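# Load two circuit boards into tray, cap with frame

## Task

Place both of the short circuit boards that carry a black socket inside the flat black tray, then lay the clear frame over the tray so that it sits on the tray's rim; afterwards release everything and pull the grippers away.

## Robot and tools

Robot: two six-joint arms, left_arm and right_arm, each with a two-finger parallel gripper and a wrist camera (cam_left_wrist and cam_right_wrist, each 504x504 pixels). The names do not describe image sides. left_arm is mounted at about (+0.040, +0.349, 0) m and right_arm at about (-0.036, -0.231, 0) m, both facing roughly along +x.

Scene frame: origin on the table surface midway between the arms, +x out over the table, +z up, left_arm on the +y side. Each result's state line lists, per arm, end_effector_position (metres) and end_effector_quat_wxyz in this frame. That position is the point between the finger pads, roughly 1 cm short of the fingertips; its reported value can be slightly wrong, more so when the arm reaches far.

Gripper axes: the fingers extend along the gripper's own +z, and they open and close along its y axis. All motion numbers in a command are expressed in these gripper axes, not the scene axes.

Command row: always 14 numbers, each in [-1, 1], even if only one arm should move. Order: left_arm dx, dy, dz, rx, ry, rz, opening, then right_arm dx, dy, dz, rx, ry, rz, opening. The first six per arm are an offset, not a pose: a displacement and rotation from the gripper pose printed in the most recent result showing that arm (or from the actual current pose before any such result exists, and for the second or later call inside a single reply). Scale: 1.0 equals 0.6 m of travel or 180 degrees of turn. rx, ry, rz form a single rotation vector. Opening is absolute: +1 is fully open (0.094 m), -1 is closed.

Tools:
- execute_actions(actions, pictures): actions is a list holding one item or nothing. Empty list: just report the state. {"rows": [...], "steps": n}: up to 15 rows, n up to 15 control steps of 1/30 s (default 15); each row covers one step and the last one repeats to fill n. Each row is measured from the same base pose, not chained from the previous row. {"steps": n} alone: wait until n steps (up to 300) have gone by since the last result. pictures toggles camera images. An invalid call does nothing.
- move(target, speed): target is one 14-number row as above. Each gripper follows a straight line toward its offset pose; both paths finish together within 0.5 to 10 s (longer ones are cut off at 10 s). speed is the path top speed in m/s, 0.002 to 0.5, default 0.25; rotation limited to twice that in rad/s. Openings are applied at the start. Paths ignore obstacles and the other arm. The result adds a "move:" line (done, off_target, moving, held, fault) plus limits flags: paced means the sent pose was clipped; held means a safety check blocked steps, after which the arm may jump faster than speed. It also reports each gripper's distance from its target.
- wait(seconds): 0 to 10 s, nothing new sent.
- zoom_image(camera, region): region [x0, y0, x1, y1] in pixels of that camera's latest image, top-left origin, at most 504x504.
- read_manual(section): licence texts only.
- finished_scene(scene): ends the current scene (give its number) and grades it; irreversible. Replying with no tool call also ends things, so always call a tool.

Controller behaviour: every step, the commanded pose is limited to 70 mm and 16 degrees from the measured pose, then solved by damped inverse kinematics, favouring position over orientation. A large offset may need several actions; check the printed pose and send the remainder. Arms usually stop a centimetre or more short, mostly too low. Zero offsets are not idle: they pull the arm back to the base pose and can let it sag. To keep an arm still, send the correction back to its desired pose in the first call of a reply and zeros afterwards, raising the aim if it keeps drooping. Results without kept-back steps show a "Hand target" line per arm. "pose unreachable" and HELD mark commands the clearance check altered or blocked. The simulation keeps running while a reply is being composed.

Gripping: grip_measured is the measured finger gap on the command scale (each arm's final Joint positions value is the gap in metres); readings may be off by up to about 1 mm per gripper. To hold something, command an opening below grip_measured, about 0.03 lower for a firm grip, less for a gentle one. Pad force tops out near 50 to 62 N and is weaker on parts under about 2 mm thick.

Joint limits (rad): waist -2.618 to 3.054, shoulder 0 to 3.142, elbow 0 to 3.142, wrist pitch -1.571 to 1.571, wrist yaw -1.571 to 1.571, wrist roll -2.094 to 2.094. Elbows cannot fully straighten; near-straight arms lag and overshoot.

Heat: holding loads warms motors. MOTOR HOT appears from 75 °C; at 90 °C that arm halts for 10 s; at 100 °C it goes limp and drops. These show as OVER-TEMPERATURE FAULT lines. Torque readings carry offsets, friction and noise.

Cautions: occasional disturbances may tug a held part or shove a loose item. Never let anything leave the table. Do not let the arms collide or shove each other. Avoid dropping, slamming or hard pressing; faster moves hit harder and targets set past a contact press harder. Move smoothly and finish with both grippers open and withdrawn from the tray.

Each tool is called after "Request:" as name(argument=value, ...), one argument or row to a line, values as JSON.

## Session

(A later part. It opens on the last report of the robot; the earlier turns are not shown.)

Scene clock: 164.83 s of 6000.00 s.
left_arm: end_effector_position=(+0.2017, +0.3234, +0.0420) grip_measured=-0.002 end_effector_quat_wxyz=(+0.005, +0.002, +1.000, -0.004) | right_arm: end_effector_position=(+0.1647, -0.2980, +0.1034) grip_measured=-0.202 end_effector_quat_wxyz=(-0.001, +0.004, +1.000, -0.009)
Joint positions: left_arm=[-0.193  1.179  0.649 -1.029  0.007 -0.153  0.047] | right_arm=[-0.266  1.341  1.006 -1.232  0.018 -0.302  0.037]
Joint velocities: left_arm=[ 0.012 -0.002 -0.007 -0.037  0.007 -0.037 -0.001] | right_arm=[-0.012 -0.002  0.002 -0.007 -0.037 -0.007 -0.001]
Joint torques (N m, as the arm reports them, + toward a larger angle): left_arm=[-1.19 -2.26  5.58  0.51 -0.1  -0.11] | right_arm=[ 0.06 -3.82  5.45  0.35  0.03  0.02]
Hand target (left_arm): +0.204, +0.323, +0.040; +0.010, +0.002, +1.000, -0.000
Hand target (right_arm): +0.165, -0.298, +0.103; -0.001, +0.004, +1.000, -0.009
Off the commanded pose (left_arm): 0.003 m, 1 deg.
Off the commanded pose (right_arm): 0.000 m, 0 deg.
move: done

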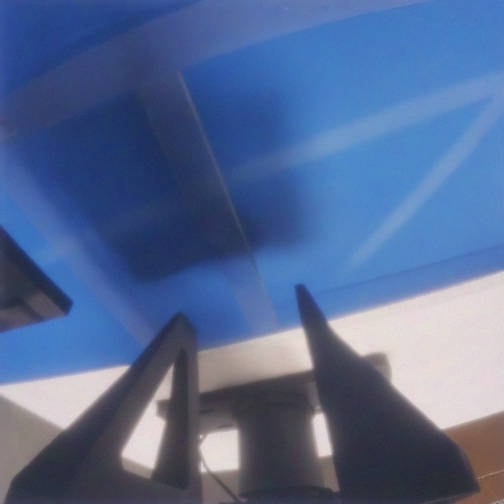

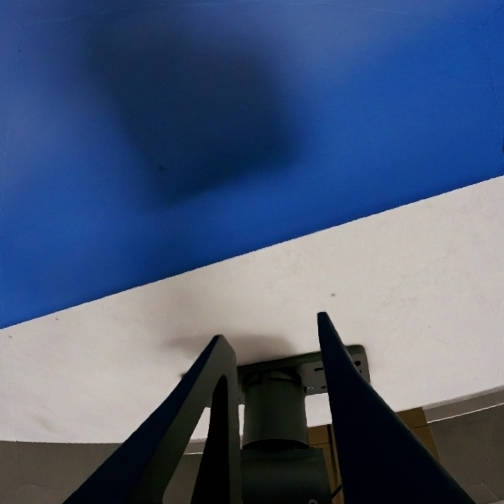

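Request:
move(
  target=[-0.005,0,0.043,0,0,-0.03,-0.2,0,0,0,0,0,0,-0.2],
  speed=0.04,
)

Request:
move(
  target=[0,0,0,0,0,0,-0.72,0,0,0,0,0,0,-0.2],
)

Scene clock: 190.10 s of 6000.00 s.
left_arm: end_effector_position=(+0.2029, +0.3232, +0.0184) grip_measured=-0.198 end_effector_quat_wxyz=(+0.001, -0.039, +0.999, -0.004) | right_arm: end_effector_position=(+0.1647, -0.2980, +0.1034) grip_measured=-0.202 end_effector_quat_wxyz=(-0.001, +0.004, +1.000, -0.009)
Joint positions: left_arm=[-0.193  1.235  0.583 -0.916  0.007 -0.235  0.038] | right_arm=[-0.266  1.341  1.006 -1.232  0.018 -0.302  0.037]
Joint velocities: left_arm=[-0.002  0.002 -0.002  0.081  0.037 -0.037 -0.001] | right_arm=[-0.002  0.007  0.007 -0.022 -0.066  0.007  0.001]
Joint torques (N m, as the arm reports them, + toward a larger angle): left_arm=[-0.01 -2.21  5.48  0.46  0.05 -0.04] | right_arm=[ 0.03 -3.86  5.45  0.34  0.04  0.03]
Hand target (left_arm): +0.205, +0.323, +0.016; +0.005, -0.045, +0.999, -0.005
Hand target (right_arm): +0.165, -0.298, +0.103; -0.001, +0.004, +1.000, -0.009
Off the commanded pose (left_arm): 0.003 m, 1 deg.
Off the commanded pose (right_arm): 0.000 m, 0 deg.
After step 90, 20.70 s passed at rest.
move: done

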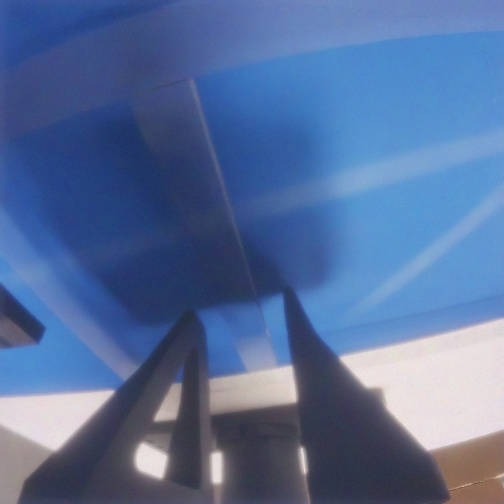

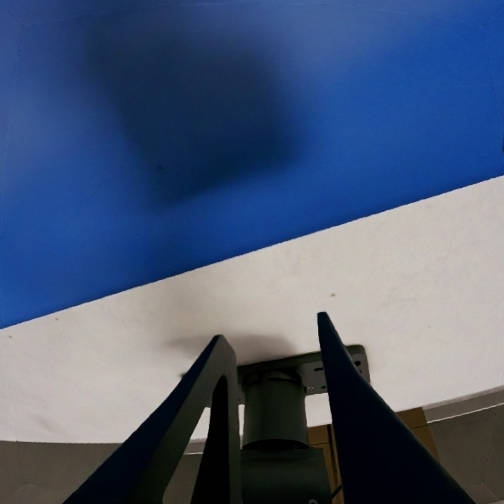

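Scene clock: 190.60 s of 6000.00 s.
left_arm: end_effector_position=(+0.2029, +0.3232, +0.0184) grip_measured=-0.711 end_effector_quat_wxyz=(+0.001, -0.039, +0.999, -0.004) | right_arm: end_effector_position=(+0.1647, -0.2980, +0.1034) grip_measured=-0.202 end_effector_quat_wxyz=(-0.001, +0.004, +1.000, -0.009)
Joint positions: left_arm=[-0.193  1.235  0.583 -0.916  0.007 -0.236  0.014] | right_arm=[-0.266  1.341  1.006 -1.232  0.018 -0.302  0.037]
Joint velocities: left_arm=[-0.007 -0.002 -0.007 -0.022  0.022 -0.007  0.001] | right_arm=[-0.002 -0.012  0.017  0.022  0.007  0.007 -0.001]
Joint torques (N m, as the arm reports them, + toward a larger angle): left_arm=[-0.03 -2.67  5.85  0.32  0.01  0.01] | right_arm=[ 0.05 -3.88  5.44  0.35  0.03  0.01]
Hand target (left_arm): +0.203, +0.323, +0.018; +0.001, -0.039, +0.999, -0.004
Hand target (right_arm): +0.165, -0.298, +0.103; -0.001, +0.004, +1.000, -0.009
Off the commanded pose (left_arm): 0.000 m, 0 deg.
Off the commanded pose (right_arm): 0.000 m, 0 deg.
move: done

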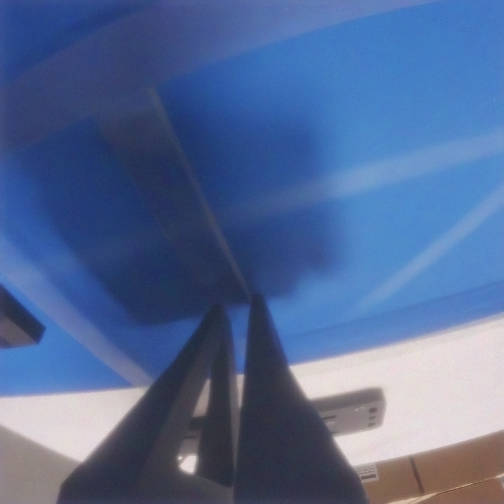

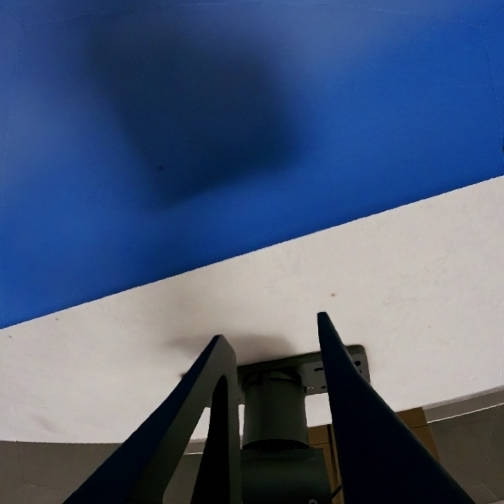

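Request:
move(
  target=[0,0,0,0,0,0,-0.78,0,0,0,0,0,0,-0.2],
)

Request:
move(
  target=[-0.01,0.03,-0.2,0,-0.005,0,-0.78,0,0,0,0,0,0,-0.2],
  speed=0.1,
)

Request:
move(
  target=[-0.09,0.27,-0.01,0,0,-0.475,-0.78,0,0,0,0,0,0,-0.2],
  speed=0.2,
)

Scene clock: 195.00 s of 6000.00 s.
left_arm: end_effector_position=(+0.2029, +0.3232, +0.0184) grip_measured=-0.733 end_effector_quat_wxyz=(+0.001, -0.039, +0.999, -0.004) | right_arm: end_effector_position=(+0.1647, -0.2980, +0.1034) grip_measured=-0.202 end_effector_quat_wxyz=(-0.001, +0.004, +1.000, -0.009)
Joint positions: left_arm=[-0.193  1.235  0.583 -0.916  0.007 -0.236  0.013] | right_arm=[-0.266  1.341  1.006 -1.232  0.018 -0.302  0.037]
Joint velocities: left_arm=[-0.002 -0.012 -0.012 -0.037  0.007 -0.051 -0.   ] | right_arm=[ 0.007 -0.007  0.017 -0.007  0.051 -0.037  0.001]
Joint torques (N m, as the arm reports them, + toward a larger angle): left_arm=[ 0.01 -2.89  5.85  0.32  0.02 -0.03] | right_arm=[ 0.06 -3.84  5.44  0.35  0.03  0.01]
Hand target (left_arm): +0.203, +0.323, +0.018; +0.001, -0.039, +0.999, -0.004
Hand target (right_arm): +0.165, -0.298, +0.103; -0.001, +0.004, +1.000, -0.009
Off the commanded pose (left_arm): 0.000 m, 0 deg.
Off the commanded pose (right_arm): 0.000 m, 0 deg.
After step 90, 0.70 s passed at rest.
move: done

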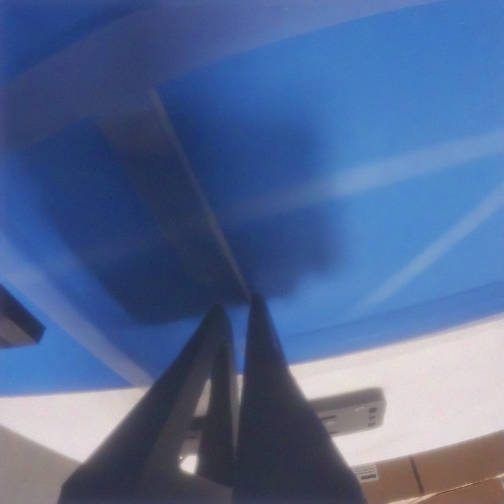

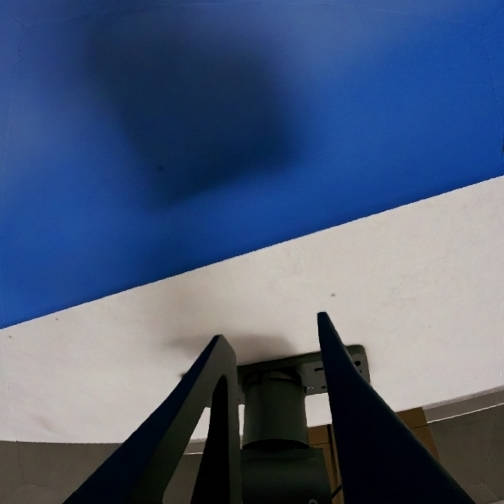

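Scene clock: 196.80 s of 6000.00 s.
left_arm: end_effector_position=(+0.2014, +0.3417, +0.1279) grip_measured=-0.733 end_effector_quat_wxyz=(-0.012, -0.039, +0.999, -0.002) | right_arm: end_effector_position=(+0.1647, -0.2980, +0.1034) grip_measured=-0.202 end_effector_quat_wxyz=(-0.001, +0.004, +1.000, -0.009)
Joint positions: left_arm=[-0.081  1.165  0.985 -1.415  0.007 -0.124  0.013] | right_arm=[-0.266  1.341  1.006 -1.232  0.018 -0.302  0.037]
Joint velocities: left_arm=[-0.002 -0.012 -0.007 -0.007  0.095  0.007 -0.002] | right_arm=[-0.012  0.002  0.002 -0.051 -0.037 -0.051  0.001]
Joint torques (N m, as the arm reports them, + toward a larger angle): left_arm=[ 0.81 -3.94  9.15  0.19  0.03  0.06] | right_arm=[ 0.06 -3.89  5.46  0.34  0.04  0.02]
Hand target (left_arm): +0.206, +0.344, +0.138; +0.008, -0.039, +0.999, -0.003
Hand target (right_arm): +0.165, -0.298, +0.103; -0.001, +0.004, +1.000, -0.009
Off the commanded pose (left_arm): 0.012 m, 2 deg.
Off the commanded pose (right_arm): 0.000 m, 0 deg.
move: off_target (left_arm)

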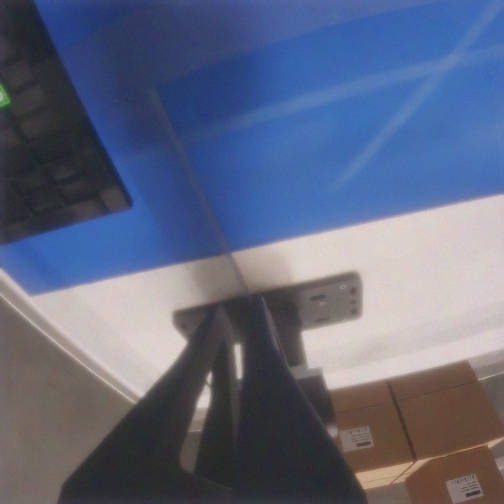

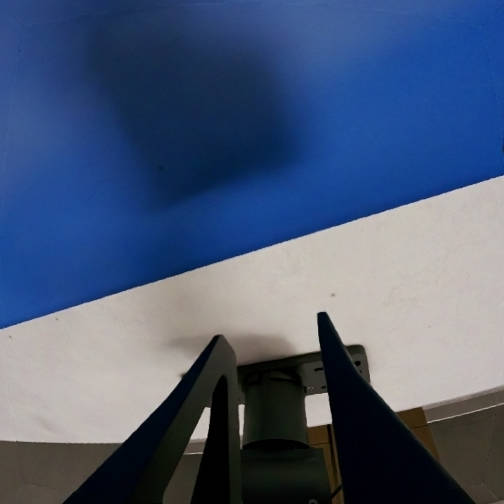

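Scene clock: 201.00 s of 6000.00 s.
left_arm: end_effector_position=(+0.2355, +0.4968, +0.1229) grip_measured=-0.727 end_effector_quat_wxyz=(+0.036, +0.699, -0.715, -0.003) | right_arm: end_effector_position=(+0.1647, -0.2980, +0.1034) grip_measured=-0.202 end_effector_quat_wxyz=(-0.001, +0.004, +1.000, -0.009)
Joint positions: left_arm=[ 0.611  1.537  1.25  -1.357  0.004 -0.902  0.013] | right_arm=[-0.266  1.341  1.006 -1.232  0.018 -0.302  0.037]
Joint velocities: left_arm=[-0.002  0.002 -0.007 -0.037 -0.022 -0.022  0.001] | right_arm=[-0.007 -0.007 -0.017  0.081 -0.022  0.051 -0.001]
Joint torques (N m, as the arm reports them, + toward a larger angle): left_arm=[ 0.71 -5.51  9.34  0.29 -0.19  0.  ] | right_arm=[ 0.05 -3.84  5.45  0.35  0.04  0.02]
Hand target (left_arm): +0.241, +0.508, +0.130; +0.013, +0.707, -0.707, -0.007
Hand target (right_arm): +0.165, -0.298, +0.103; -0.001, +0.004, +1.000, -0.009
Off the commanded pose (left_arm): 0.016 m, 3 deg.
Off the commanded pose (right_arm): 0.000 m, 0 deg.
move: off_target (left_arm)

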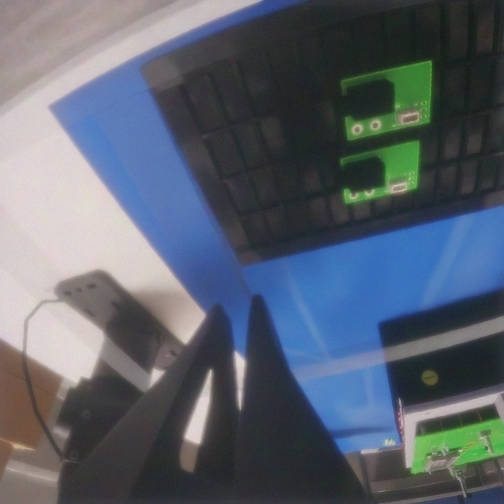

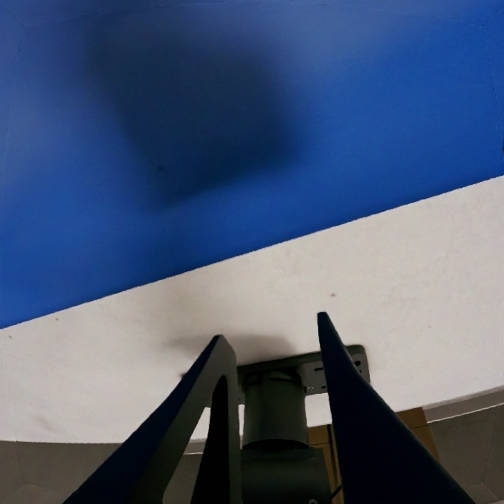

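Request:
move(
  target=[-0.02,-0.075,0.11,0.024,-0.02,0,-0.78,0,0,0,0,0,0,-0.2],
  speed=0.1,
)

Scene clock: 205.60 s of 6000.00 s.
left_arm: end_effector_position=(+0.2733, +0.5040, +0.0536) grip_measured=-0.727 end_effector_quat_wxyz=(-0.002, +0.699, -0.715, +0.003) | right_arm: end_effector_position=(+0.1647, -0.2980, +0.1034) grip_measured=-0.202 end_effector_quat_wxyz=(-0.001, +0.004, +1.000, -0.009)
Joint positions: left_arm=[ 0.55   1.643  1.081 -1.003  0.004 -0.964  0.013] | right_arm=[-0.266  1.341  1.006 -1.232  0.018 -0.302  0.037]
Joint velocities: left_arm=[ 0.007 -0.007 -0.012 -0.051  0.066  0.066 -0.   ] | right_arm=[ 0.007 -0.012  0.027 -0.007 -0.037  0.007 -0.001]
Joint torques (N m, as the arm reports them, + toward a larger angle): left_arm=[-0.84 -6.91  5.59  0.51 -0.05 -0.12] | right_arm=[ 0.03 -3.82  5.46  0.36  0.03  0.01]
Hand target (left_arm): +0.278, +0.504, +0.054; -0.012, +0.699, -0.715, +0.003
Hand target (right_arm): +0.165, -0.298, +0.103; -0.001, +0.004, +1.000, -0.009
Off the commanded pose (left_arm): 0.004 m, 1 deg.
Off the commanded pose (right_arm): 0.000 m, 0 deg.
After step 90, 0.20 s passed at rest.
move: done

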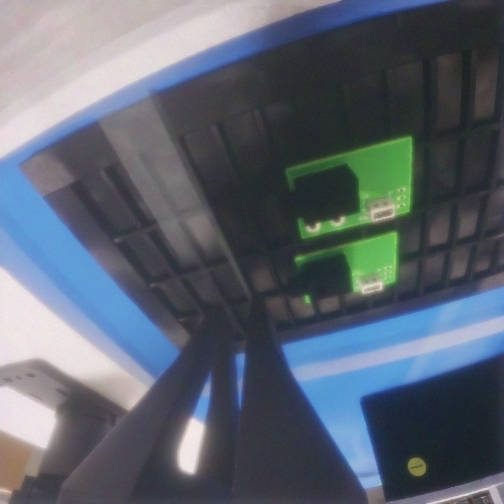

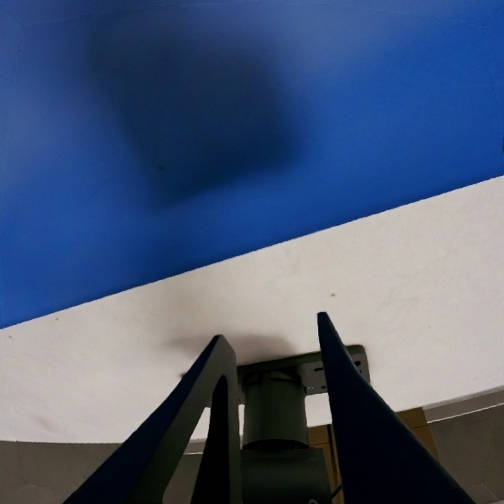

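Request:
move(
  target=[0.03,-0.004,0.022,0,0,0,-0.78,0,0,0,0,0,0,-0.2],
  speed=0.04,
)

Scene clock: 209.73 s of 6000.00 s.
left_arm: end_effector_position=(+0.2704, +0.4859, +0.0388) grip_measured=-0.727 end_effector_quat_wxyz=(+0.011, +0.698, -0.716, -0.000) | right_arm: end_effector_position=(+0.1647, -0.2980, +0.1034) grip_measured=-0.202 end_effector_quat_wxyz=(-0.001, +0.004, +1.000, -0.009)
Joint positions: left_arm=[ 0.5    1.643  1.018 -0.966  0.004 -1.01   0.013] | right_arm=[-0.266  1.341  1.006 -1.232  0.018 -0.302  0.037]
Joint velocities: left_arm=[ 0.007  0.017 -0.002  0.051 -0.095 -0.066 -0.   ] | right_arm=[-0.007  0.017 -0.002  0.022  0.007 -0.066 -0.   ]
Joint torques (N m, as the arm reports them, + toward a larger angle): left_arm=[-0.96 -7.15  5.65  0.45  0.   -0.09] | right_arm=[ 0.03 -3.85  5.47  0.35  0.03  0.02]
Hand target (left_arm): +0.276, +0.486, +0.041; -0.003, +0.699, -0.715, +0.003
Hand target (right_arm): +0.165, -0.298, +0.103; -0.001, +0.004, +1.000, -0.009
Off the commanded pose (left_arm): 0.005 m, 2 deg.
Off the commanded pose (right_arm): 0.000 m, 0 deg.
After step 90, 0.30 s passed at rest.
move: done

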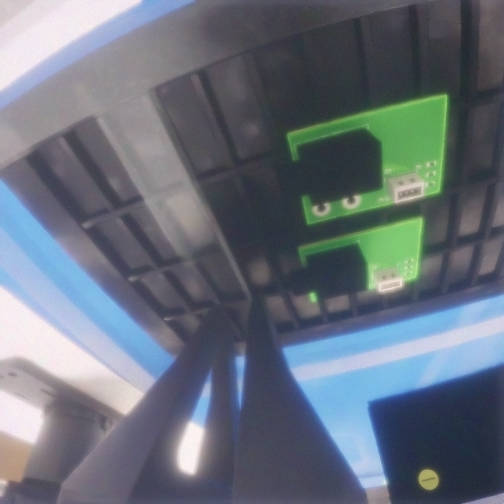

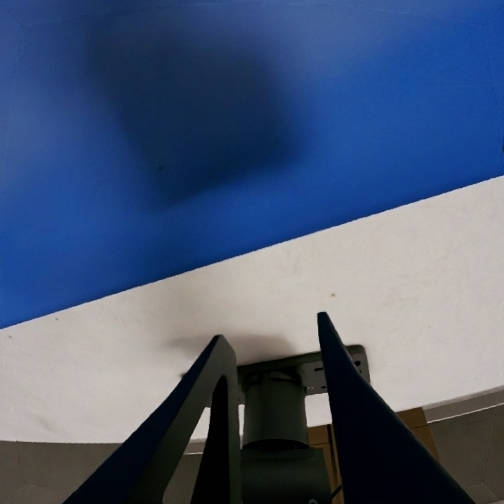

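Request:
move(
  target=[0,-0.012,0.014,0.008,-0.008,0,-0.78,0,0,0,0,0,0,-0.2],
  speed=0.03,
)

Scene clock: 214.50 s of 6000.00 s.
left_arm: end_effector_position=(+0.2746, +0.4854, +0.0323) grip_measured=-0.727 end_effector_quat_wxyz=(-0.001, +0.697, -0.717, +0.003) | right_arm: end_effector_position=(+0.1647, -0.2980, +0.1034) grip_measured=-0.202 end_effector_quat_wxyz=(-0.001, +0.004, +1.000, -0.009)
Joint positions: left_arm=[ 0.491  1.643  0.991 -0.914  0.004 -1.019  0.013] | right_arm=[-0.266  1.341  1.006 -1.232  0.018 -0.302  0.037]
Joint velocities: left_arm=[ 0.012 -0.012  0.007  0.037  0.022 -0.051 -0.001] | right_arm=[-0.012 -0.012 -0.027  0.007 -0.066  0.051 -0.   ]
Joint torques (N m, as the arm reports them, + toward a larger angle): left_arm=[-0.83 -5.94  5.49  0.45 -0.06 -0.06] | right_arm=[ 0.07 -3.84  5.44  0.35  0.04  0.02]
Hand target (left_arm): +0.278, +0.485, +0.030; -0.007, +0.698, -0.716, +0.000
Hand target (right_arm): +0.165, -0.298, +0.103; -0.001, +0.004, +1.000, -0.009
Off the commanded pose (left_arm): 0.004 m, 1 deg.
Off the commanded pose (right_arm): 0.000 m, 0 deg.
After step 90, 0.90 s passed at rest.
move: done

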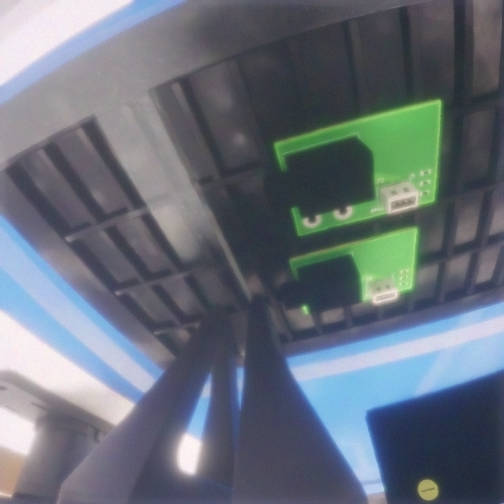

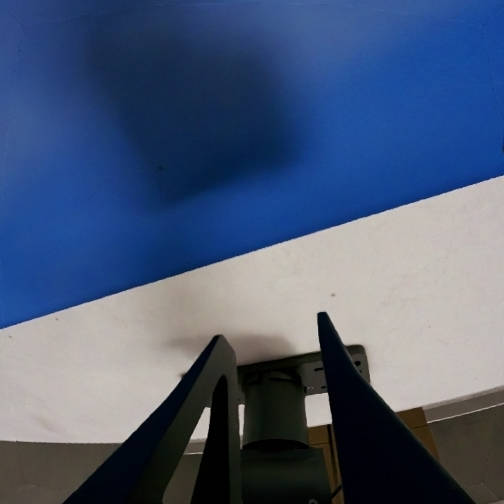

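Request:
move(
  target=[0.004,-0.004,0.012,0,0,0,-0.78,0,0,0,0,0,0,-0.2],
  speed=0.02,
)

Request:
move(
  target=[0,0,0,0,0,0,-0.6,0,0,0,0,0,0,-0.2],
)

Request:
move(
  target=[0,0,-0.2,0,0,0,-0.6,0,0,0,0,0,0,-0.2],
  speed=0.1,
)

Scene clock: 218.70 s of 6000.00 s.
left_arm: end_effector_position=(+0.2756, +0.4860, +0.0297) grip_measured=-0.727 end_effector_quat_wxyz=(-0.000, +0.698, -0.716, +0.002) | right_arm: end_effector_position=(+0.1647, -0.2980, +0.1034) grip_measured=-0.202 end_effector_quat_wxyz=(-0.001, +0.004, +1.000, -0.009)
Joint positions: left_arm=[ 0.491  1.654  0.991 -0.906  0.004 -1.02   0.013] | right_arm=[-0.266  1.341  1.006 -1.232  0.018 -0.302  0.037]
Joint velocities: left_arm=[ 0.007 -0.017  0.012  0.037 -0.037 -0.022  0.   ] | right_arm=[-0.002 -0.017 -0.007  0.037  0.081 -0.022  0.001]
Joint torques (N m, as the arm reports them, + toward a larger angle): left_arm=[-1.03 -6.11  4.47  0.59  0.05 -0.09] | right_arm=[ 0.04 -3.87  5.43  0.35  0.03  0.02]
Hand target (left_arm): +0.277, +0.483, +0.025; -0.001, +0.697, -0.717, +0.003
Hand target (right_arm): +0.165, -0.298, +0.103; -0.001, +0.004, +1.000, -0.009
Off the commanded pose (left_arm): 0.006 m, 0 deg.
Off the commanded pose (right_arm): 0.000 m, 0 deg.
After step 90, 0.50 s passed at rest.
move: done

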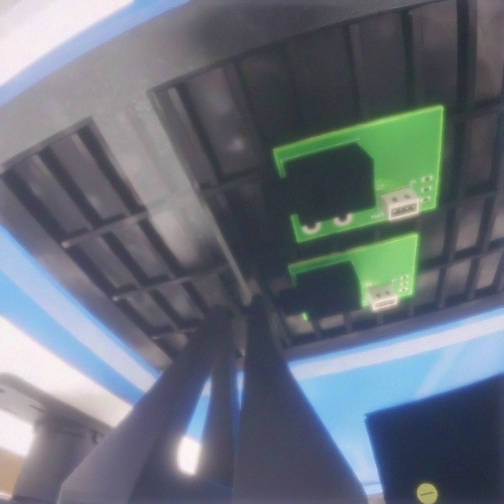

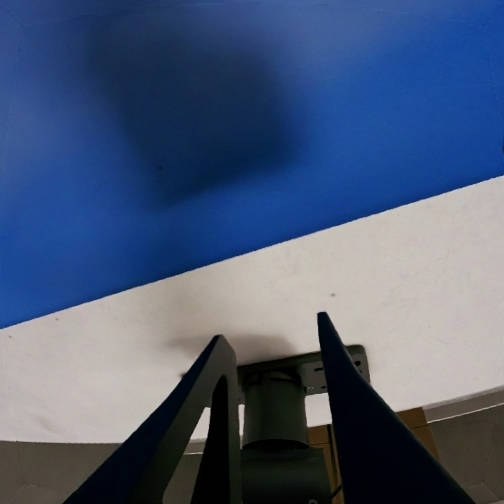

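Scene clock: 219.20 s of 6000.00 s.
left_arm: end_effector_position=(+0.2756, +0.4860, +0.0297) grip_measured=-0.602 end_effector_quat_wxyz=(-0.000, +0.698, -0.716, +0.002) | right_arm: end_effector_position=(+0.1647, -0.2980, +0.1034) grip_measured=-0.202 end_effector_quat_wxyz=(-0.001, +0.004, +1.000, -0.009)
Joint positions: left_arm=[ 0.491  1.654  0.991 -0.906  0.004 -1.02   0.019] | right_arm=[-0.266  1.341  1.006 -1.232  0.018 -0.302  0.037]
Joint velocities: left_arm=[ 0.002  0.012 -0.002 -0.007  0.037 -0.007  0.   ] | right_arm=[-0.007  0.012 -0.017 -0.066 -0.007 -0.051 -0.001]
Joint torques (N m, as the arm reports them, + toward a larger angle): left_arm=[ 0.06 -6.48  5.86  0.28  0.02  0.02] | right_arm=[ 0.04 -3.85  5.45  0.35  0.04  0.02]
Hand target (left_arm): +0.276, +0.486, +0.030; -0.000, +0.698, -0.716, +0.002
Hand target (right_arm): +0.165, -0.298, +0.103; -0.001, +0.004, +1.000, -0.009
Off the commanded pose (left_arm): 0.000 m, 0 deg.
Off the commanded pose (right_arm): 0.000 m, 0 deg.
move: done

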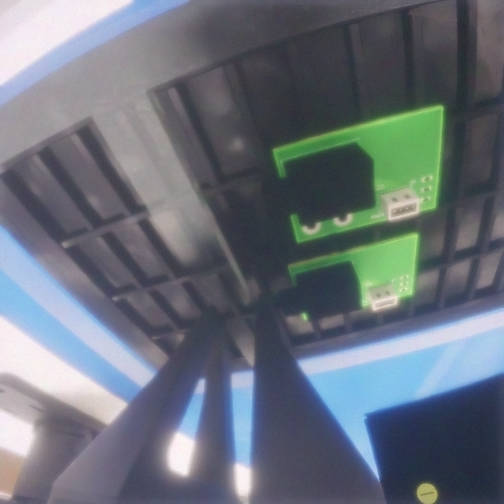

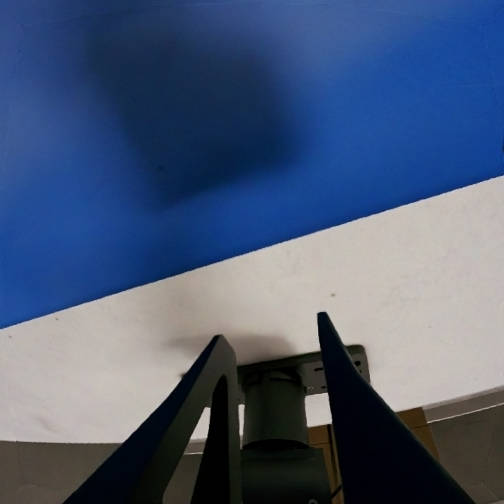

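Scene clock: 221.00 s of 6000.00 s.
left_arm: end_effector_position=(+0.2717, +0.4837, +0.1372) grip_measured=-0.602 end_effector_quat_wxyz=(+0.019, +0.698, -0.716, -0.002) | right_arm: end_effector_position=(+0.1647, -0.2980, +0.1034) grip_measured=-0.202 end_effector_quat_wxyz=(-0.001, +0.004, +1.000, -0.009)
Joint positions: left_arm=[ 0.491  1.589  1.361 -1.38   0.004 -1.02   0.019] | right_arm=[-0.266  1.341  1.006 -1.232  0.018 -0.302  0.037]
Joint velocities: left_arm=[ 0.007 -0.012  0.002  0.095 -0.037  0.007  0.   ] | right_arm=[ 0.012 -0.022  0.007 -0.007 -0.037  0.037 -0.   ]
Joint torques (N m, as the arm reports them, + toward a larger angle): left_arm=[ 0.44 -8.1   8.84  0.13  0.03  0.1 ] | right_arm=[ 0.06 -3.86  5.45  0.36  0.04  0.02]
Hand target (left_arm): +0.274, +0.487, +0.150; -0.000, +0.698, -0.716, +0.002
Hand target (right_arm): +0.165, -0.298, +0.103; -0.001, +0.004, +1.000, -0.009
Off the commanded pose (left_arm): 0.013 m, 2 deg.
Off the commanded pose (right_arm): 0.000 m, 0 deg.
move: off_target (left_arm)

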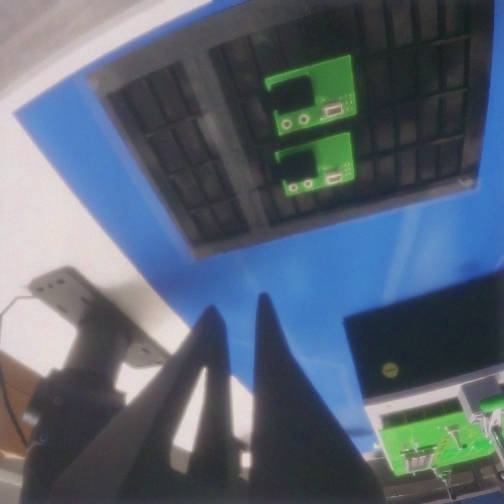

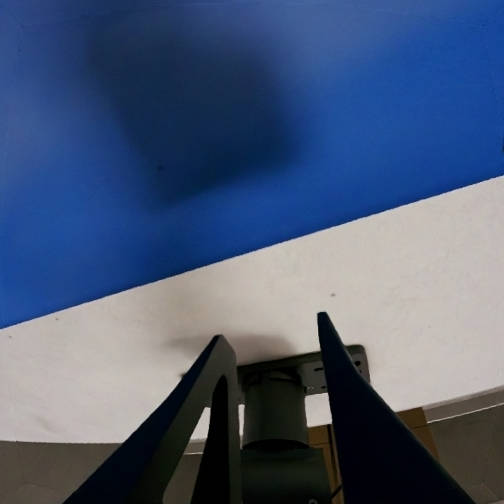

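Request:
zoom_image(
  camera="cam_left_wrist",
  region=[60,40,300,280],
)

Request:
zoom_image(
  camera="cam_left_wrist",
  region=[380,110,504,234],
)

Region (60, 40, 300, 280) of cam_left_wrist's 504x504 image, scaled by 2.100, with more detail than that image has.

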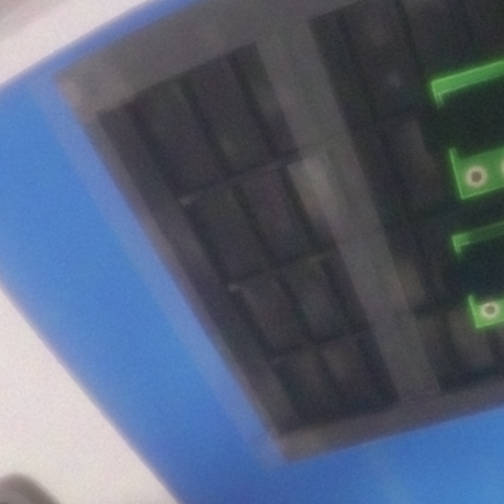

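Region (380, 110, 504, 234) of cam_left_wrist's 504x504 image, scaled by 4.065, with more detail than that image has.

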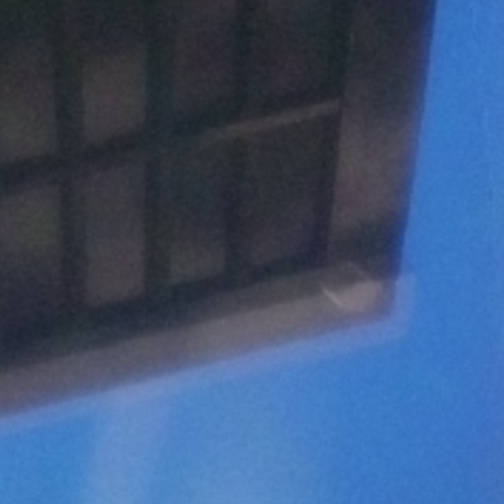

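Request:
move(
  target=[-0.03,-0.016,0.172,0.01,-0.01,0,-0.5,0,0,0,0,0,0,-0.2],
  speed=0.06,
)

Scene clock: 228.57 s of 6000.00 s.
left_arm: end_effector_position=(+0.2783, +0.4921, +0.0343) grip_measured=-0.502 end_effector_quat_wxyz=(+0.008, +0.698, -0.716, +0.000) | right_arm: end_effector_position=(+0.1647, -0.2980, +0.1034) grip_measured=-0.202 end_effector_quat_wxyz=(-0.001, +0.004, +1.000, -0.009)
Joint positions: left_arm=[ 0.505  1.682  1.041 -0.945  0.004 -1.007  0.023] | right_arm=[-0.266  1.341  1.006 -1.232  0.018 -0.302  0.037]
Joint velocities: left_arm=[ 0.022  0.012  0.007  0.022  0.022 -0.051 -0.001] | right_arm=[-0.012 -0.012 -0.002  0.007 -0.066  0.051 -0.001]
Joint torques (N m, as the arm reports them, + toward a larger angle): left_arm=[ 0.93 -6.81  5.41  0.53 -0.08  0.08] | right_arm=[ 0.05 -3.84  5.47  0.34  0.04  0.02]
Hand target (left_arm): +0.279, +0.499, +0.033; -0.003, +0.698, -0.716, -0.002
Hand target (right_arm): +0.165, -0.298, +0.103; -0.001, +0.004, +1.000, -0.009
Off the commanded pose (left_arm): 0.007 m, 1 deg.
Off the commanded pose (right_arm): 0.000 m, 0 deg.
After step 90, 2.40 s passed at rest.
move: done

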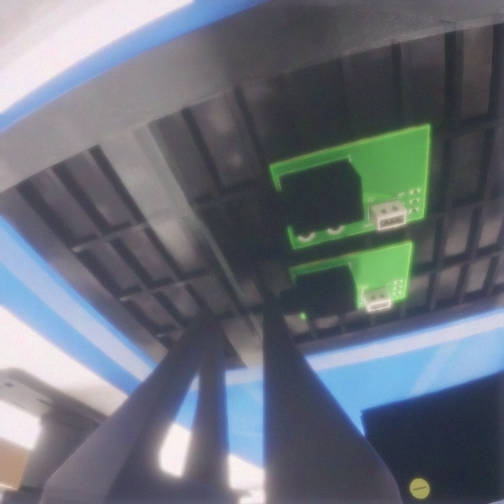

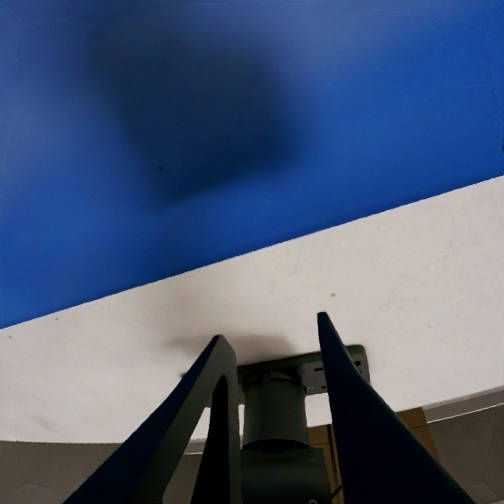

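Request:
move(
  target=[0,-0.002,0.012,0.003,-0.003,0,-0.5,0,0,0,0,0,0,-0.2],
  speed=0.02,
)

Request:
move(
  target=[0,0,0,0,0,0,-0.76,0,0,0,0,0,0,-0.2],
)

Request:
move(
  target=[0,-0.012,-0.004,0,0,0,-0.76,0,0,0,0,0,0,-0.2],
  speed=0.02,
)

Scene clock: 232.53 s of 6000.00 s.
left_arm: end_effector_position=(+0.2773, +0.4915, +0.0295) grip_measured=-0.502 end_effector_quat_wxyz=(+0.006, +0.698, -0.716, +0.001) | right_arm: end_effector_position=(+0.1647, -0.2980, +0.1034) grip_measured=-0.202 end_effector_quat_wxyz=(-0.001, +0.004, +1.000, -0.009)
Joint positions: left_arm=[ 0.505  1.682  1.02  -0.921  0.004 -1.006  0.023] | right_arm=[-0.266  1.341  1.006 -1.232  0.018 -0.302  0.037]
Joint velocities: left_arm=[-0.002  0.007  0.012  0.051  0.051  0.037  0.001] | right_arm=[-0.002 -0.012 -0.002 -0.051 -0.022  0.051  0.   ]
Joint torques (N m, as the arm reports them, + toward a larger angle): left_arm=[-0.24 -6.44  5.15  0.56  0.01  0.01] | right_arm=[ 0.05 -3.86  5.47  0.34  0.03  0.01]
Hand target (left_arm): +0.279, +0.492, +0.027; +0.001, +0.698, -0.716, +0.000
Hand target (right_arm): +0.165, -0.298, +0.103; -0.001, +0.004, +1.000, -0.009
Off the commanded pose (left_arm): 0.003 m, 1 deg.
Off the commanded pose (right_arm): 0.000 m, 0 deg.
After step 90, 0.27 s passed at rest.
move: done

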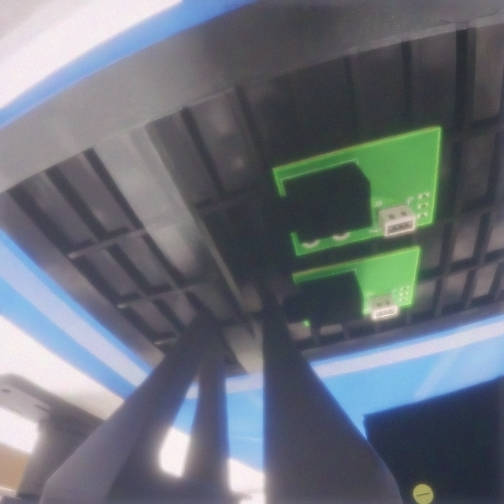

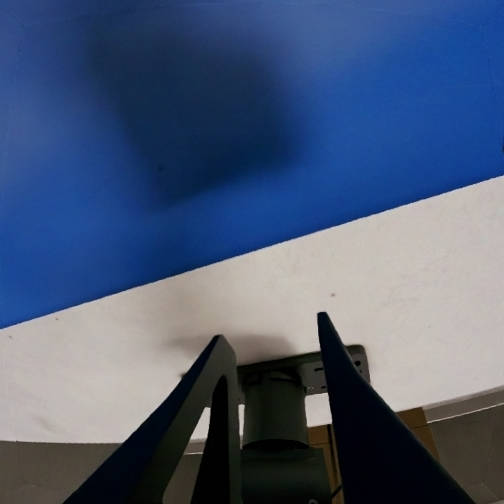

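Scene clock: 233.03 s of 6000.00 s.
left_arm: end_effector_position=(+0.2773, +0.4914, +0.0295) grip_measured=-0.729 end_effector_quat_wxyz=(+0.006, +0.698, -0.716, +0.001) | right_arm: end_effector_position=(+0.1647, -0.2980, +0.1034) grip_measured=-0.202 end_effector_quat_wxyz=(-0.001, +0.004, +1.000, -0.009)
Joint positions: left_arm=[ 0.505  1.682  1.02  -0.921  0.005 -1.006  0.013] | right_arm=[-0.266  1.341  1.006 -1.232  0.018 -0.302  0.037]
Joint velocities: left_arm=[-0.007  0.002  0.017 -0.037  0.022 -0.022  0.   ] | right_arm=[-0.022  0.007 -0.017 -0.022 -0.007  0.022 -0.001]
Joint torques (N m, as the arm reports them, + toward a larger angle): left_arm=[-0.23 -6.69  5.68  0.26  0.03  0.02] | right_arm=[ 0.03 -3.88  5.47  0.35  0.03  0.02]
Hand target (left_arm): +0.277, +0.491, +0.029; +0.006, +0.698, -0.716, +0.001
Hand target (right_arm): +0.165, -0.298, +0.103; -0.001, +0.004, +1.000, -0.009
Off the commanded pose (left_arm): 0.000 m, 0 deg.
Off the commanded pose (right_arm): 0.000 m, 0 deg.
move: done

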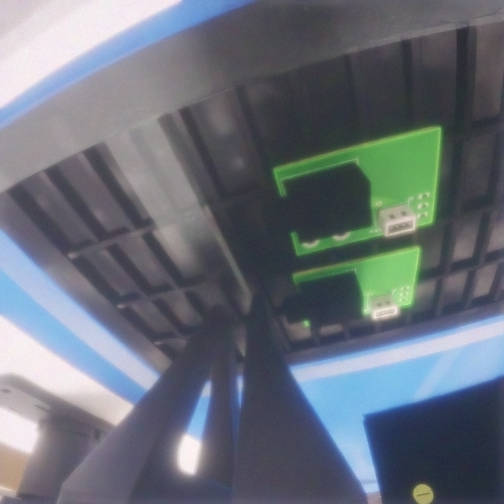

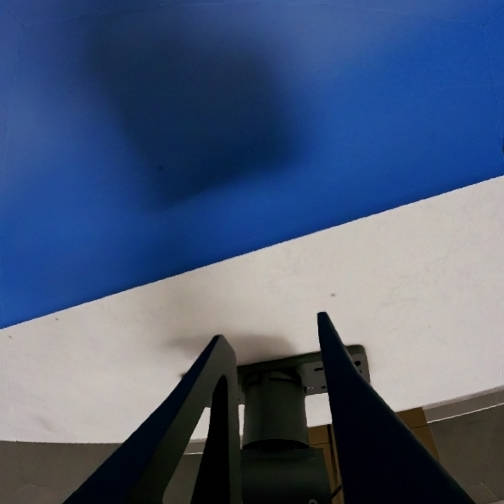

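Scene clock: 233.73 s of 6000.00 s.
left_arm: end_effector_position=(+0.2773, +0.4914, +0.0291) grip_measured=-0.729 end_effector_quat_wxyz=(+0.010, +0.699, -0.716, -0.000) | right_arm: end_effector_position=(+0.1647, -0.2980, +0.1034) grip_measured=-0.202 end_effector_quat_wxyz=(-0.001, +0.004, +1.000, -0.009)
Joint positions: left_arm=[ 0.505  1.69   1.028 -0.929  0.005 -1.008  0.013] | right_arm=[-0.266  1.341  1.006 -1.232  0.018 -0.302  0.037]
Joint velocities: left_arm=[ 0.012  0.012 -0.007 -0.022 -0.022  0.066 -0.001] | right_arm=[-0.007 -0.002  0.002  0.037 -0.007  0.037 -0.001]
Joint torques (N m, as the arm reports them, + toward a larger angle): left_arm=[-1.21 -6.17  8.08  0.22  0.08 -0.08] | right_arm=[ 0.03 -3.87  5.46  0.34  0.04  0.02]
Hand target (left_arm): +0.284, +0.491, +0.032; +0.006, +0.698, -0.716, +0.001
Hand target (right_arm): +0.165, -0.298, +0.103; -0.001, +0.004, +1.000, -0.009
Off the commanded pose (left_arm): 0.008 m, 0 deg.
Off the commanded pose (right_arm): 0.000 m, 0 deg.
move: done

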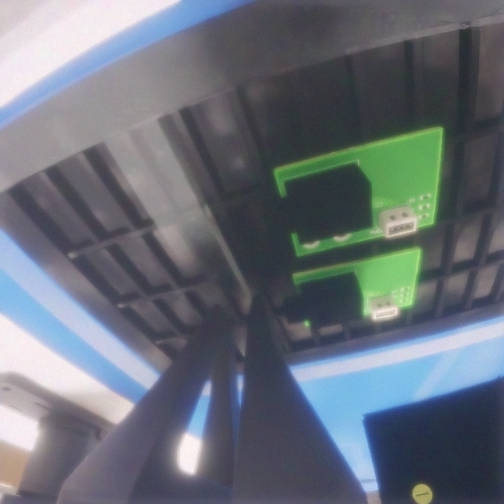

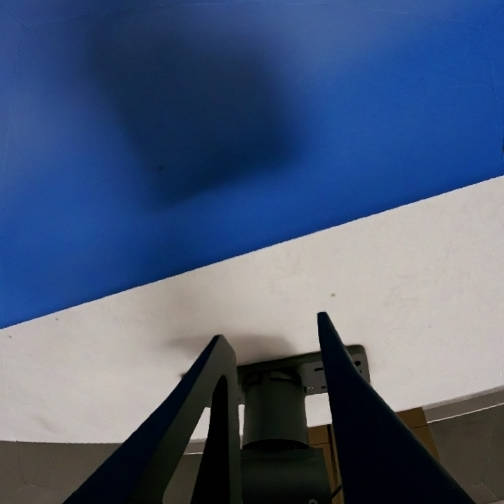

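Request:
move(
  target=[0.002,-0.017,-0.004,0.006,-0.006,0,-0.76,0,0,0,0,0,0,-0.2],
  speed=0.02,
)

Request:
move(
  target=[0,0,0,0,0,0,-0.6,0,0,0,0,0,0,-0.2],
)

Request:
move(
  target=[0,0,-0.04,0,0,0,-0.6,0,0,0,0,0,0,-0.2],
  speed=0.06,
)

Request:
move(
  target=[-0.03,-0.08,-0.2,0,0,0,-0.6,0,0,0,0,0,0,-0.2],
)

Request:
zoom_image(
  camera="cam_left_wrist",
  region=[0,0,504,300],
)

Scene clock: 239.00 s of 6000.00 s.
left_arm: end_effector_position=(+0.2789, +0.4892, +0.0291) grip_measured=-0.729 end_effector_quat_wxyz=(+0.009, +0.700, -0.714, -0.001) | right_arm: end_effector_position=(+0.1647, -0.2980, +0.1034) grip_measured=-0.202 end_effector_quat_wxyz=(-0.001, +0.004, +1.000, -0.009)
Joint positions: left_arm=[ 0.493  1.69   1.028 -0.928  0.002 -1.022  0.013] | right_arm=[-0.266  1.341  1.006 -1.232  0.018 -0.302  0.037]
Joint velocities: left_arm=[-0.002  0.002 -0.002 -0.022 -0.007 -0.007  0.   ] | right_arm=[-0.017 -0.007 -0.002  0.007 -0.022  0.022  0.   ]
Joint torques (N m, as the arm reports them, + toward a larger angle): left_arm=[-1.36 -6.72  7.05  0.45 -0.03 -0.13] | right_arm=[ 0.04 -3.85  5.44  0.35  0.03  0.02]
Hand target (left_arm): +0.287, +0.490, +0.032; -0.003, +0.699, -0.715, +0.000
Hand target (right_arm): +0.165, -0.298, +0.103; -0.001, +0.004, +1.000, -0.009
Off the commanded pose (left_arm): 0.009 m, 1 deg.
Off the commanded pose (right_arm): 0.000 m, 0 deg.
After step 90, 1.37 s passed at rest.
move: done

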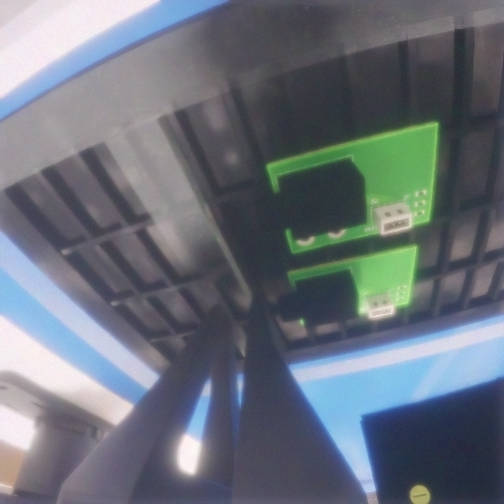

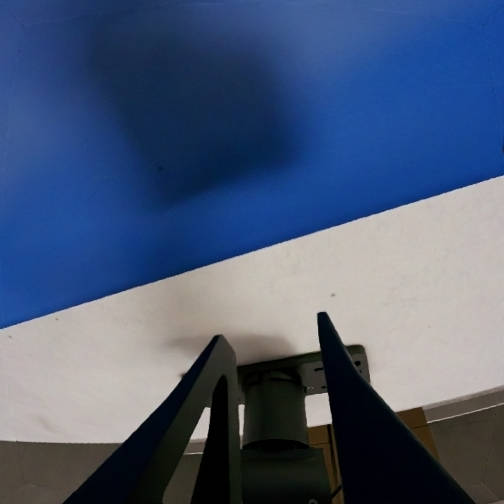

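Scene clock: 239.50 s of 6000.00 s.
left_arm: end_effector_position=(+0.2789, +0.4892, +0.0291) grip_measured=-0.602 end_effector_quat_wxyz=(+0.009, +0.700, -0.714, -0.001) | right_arm: end_effector_position=(+0.1647, -0.2980, +0.1034) grip_measured=-0.202 end_effector_quat_wxyz=(-0.001, +0.004, +1.000, -0.009)
Joint positions: left_arm=[ 0.493  1.69   1.028 -0.928  0.002 -1.022  0.019] | right_arm=[-0.266  1.341  1.006 -1.232  0.018 -0.302  0.037]
Joint velocities: left_arm=[-0.022 -0.002  0.002 -0.037 -0.037 -0.066  0.   ] | right_arm=[ 0.017  0.012 -0.002 -0.051 -0.051 -0.037  0.   ]
Joint torques (N m, as the arm reports them, + toward a larger angle): left_arm=[ 0.07 -6.34  5.76  0.23  0.02 -0.01] | right_arm=[ 0.03 -3.82  5.47  0.34  0.04  0.02]
Hand target (left_arm): +0.279, +0.489, +0.029; +0.009, +0.700, -0.714, -0.001
Hand target (right_arm): +0.165, -0.298, +0.103; -0.001, +0.004, +1.000, -0.009
Off the commanded pose (left_arm): 0.000 m, 0 deg.
Off the commanded pose (right_arm): 0.000 m, 0 deg.
move: done

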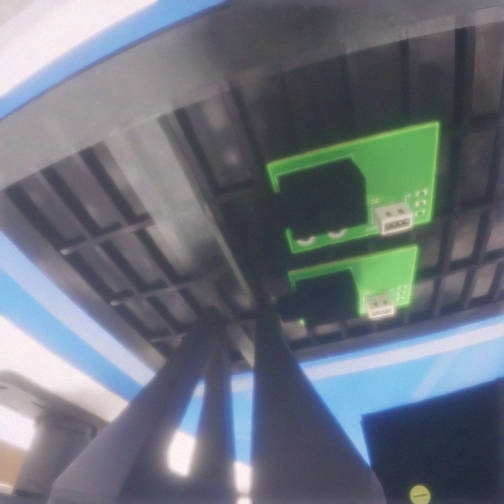

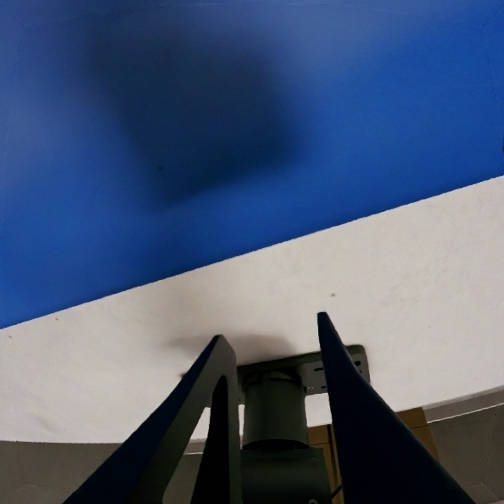

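Scene clock: 240.43 s of 6000.00 s.
left_arm: end_effector_position=(+0.2723, +0.4853, +0.0410) grip_measured=-0.602 end_effector_quat_wxyz=(+0.028, +0.700, -0.714, -0.006) | right_arm: end_effector_position=(+0.1647, -0.2980, +0.1034) grip_measured=-0.202 end_effector_quat_wxyz=(-0.001, +0.004, +1.000, -0.009)
Joint positions: left_arm=[ 0.493  1.679  1.065 -1.014  0.002 -1.022  0.019] | right_arm=[-0.266  1.341  1.006 -1.232  0.018 -0.302  0.037]
Joint velocities: left_arm=[ 0.002 -0.002 -0.017  0.081 -0.022  0.007  0.   ] | right_arm=[-0.012  0.002  0.012 -0.037 -0.037  0.037  0.001]
Joint torques (N m, as the arm reports them, + toward a larger angle): left_arm=[-0.08 -8.69  8.42  0.05  0.06  0.03] | right_arm=[ 0.04 -3.84  5.47  0.35  0.04  0.02]
Hand target (left_arm): +0.279, +0.489, +0.053; +0.009, +0.700, -0.714, -0.001
Hand target (right_arm): +0.165, -0.298, +0.103; -0.001, +0.004, +1.000, -0.009
Off the commanded pose (left_arm): 0.015 m, 2 deg.
Off the commanded pose (right_arm): 0.000 m, 0 deg.
move: off_target (left_arm)

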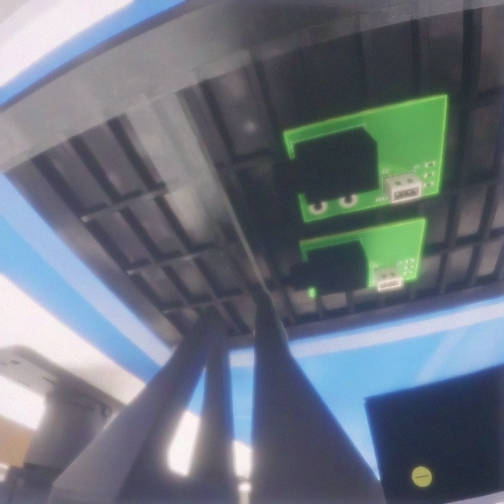

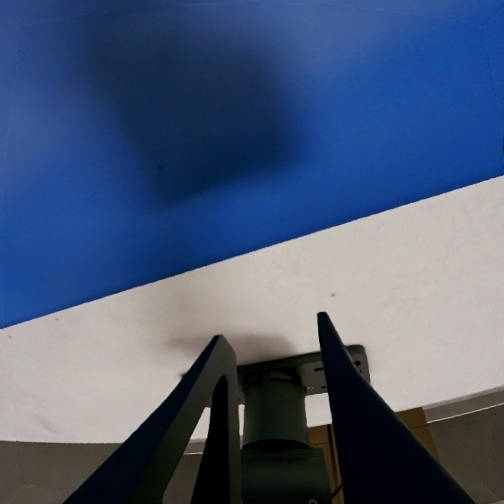

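Scene clock: 241.73 s of 6000.00 s.
left_arm: end_effector_position=(+0.3210, +0.5083, +0.1505) grip_measured=-0.602 end_effector_quat_wxyz=(+0.036, +0.699, -0.714, -0.008) | right_arm: end_effector_position=(+0.1647, -0.2980, +0.1034) grip_measured=-0.202 end_effector_quat_wxyz=(-0.001, +0.004, +1.000, -0.009)
Joint positions: left_arm=[ 0.479  1.841  1.701 -1.505  0.002 -1.035  0.019] | right_arm=[-0.266  1.341  1.006 -1.232  0.018 -0.302  0.037]
Joint velocities: left_arm=[-0.002  0.002 -0.012 -0.037  0.007  0.037 -0.   ] | right_arm=[-0.007 -0.002  0.012  0.007 -0.066 -0.051  0.   ]
Joint torques (N m, as the arm reports them, + toward a larger angle): left_arm=[-0.9  -8.79  8.76  0.08  0.07 -0.07] | right_arm=[ 0.03 -3.84  5.46  0.34  0.03  0.02]
Hand target (left_arm): +0.325, +0.506, +0.158; +0.028, +0.699, -0.714, -0.006
Hand target (right_arm): +0.165, -0.298, +0.103; -0.001, +0.004, +1.000, -0.009
Off the commanded pose (left_arm): 0.009 m, 1 deg.
Off the commanded pose (right_arm): 0.000 m, 0 deg.
move: done

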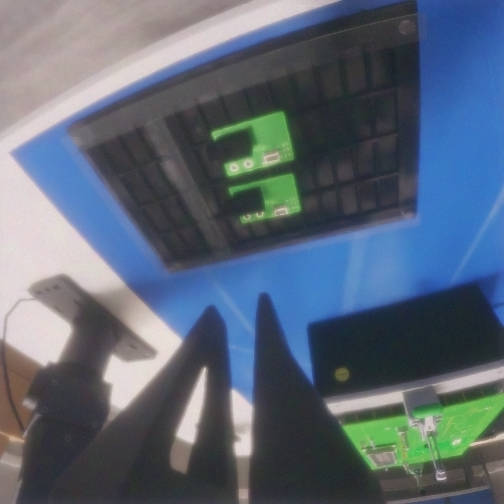

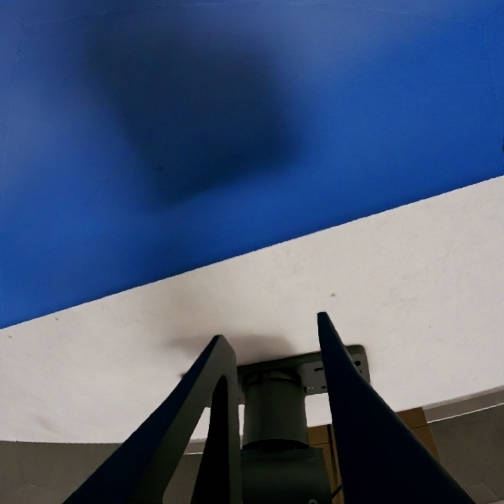

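Region (0, 0, 504, 300) of cam_left_wrist's 504x504 image, scaled by 1.000; it fills the top 300 rows of this view, and the rest is white.

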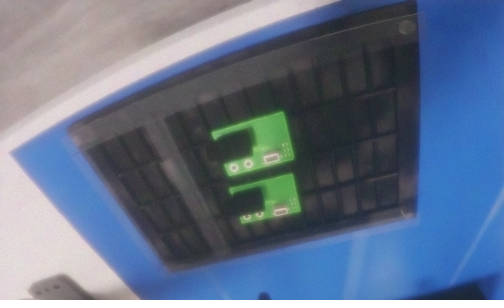

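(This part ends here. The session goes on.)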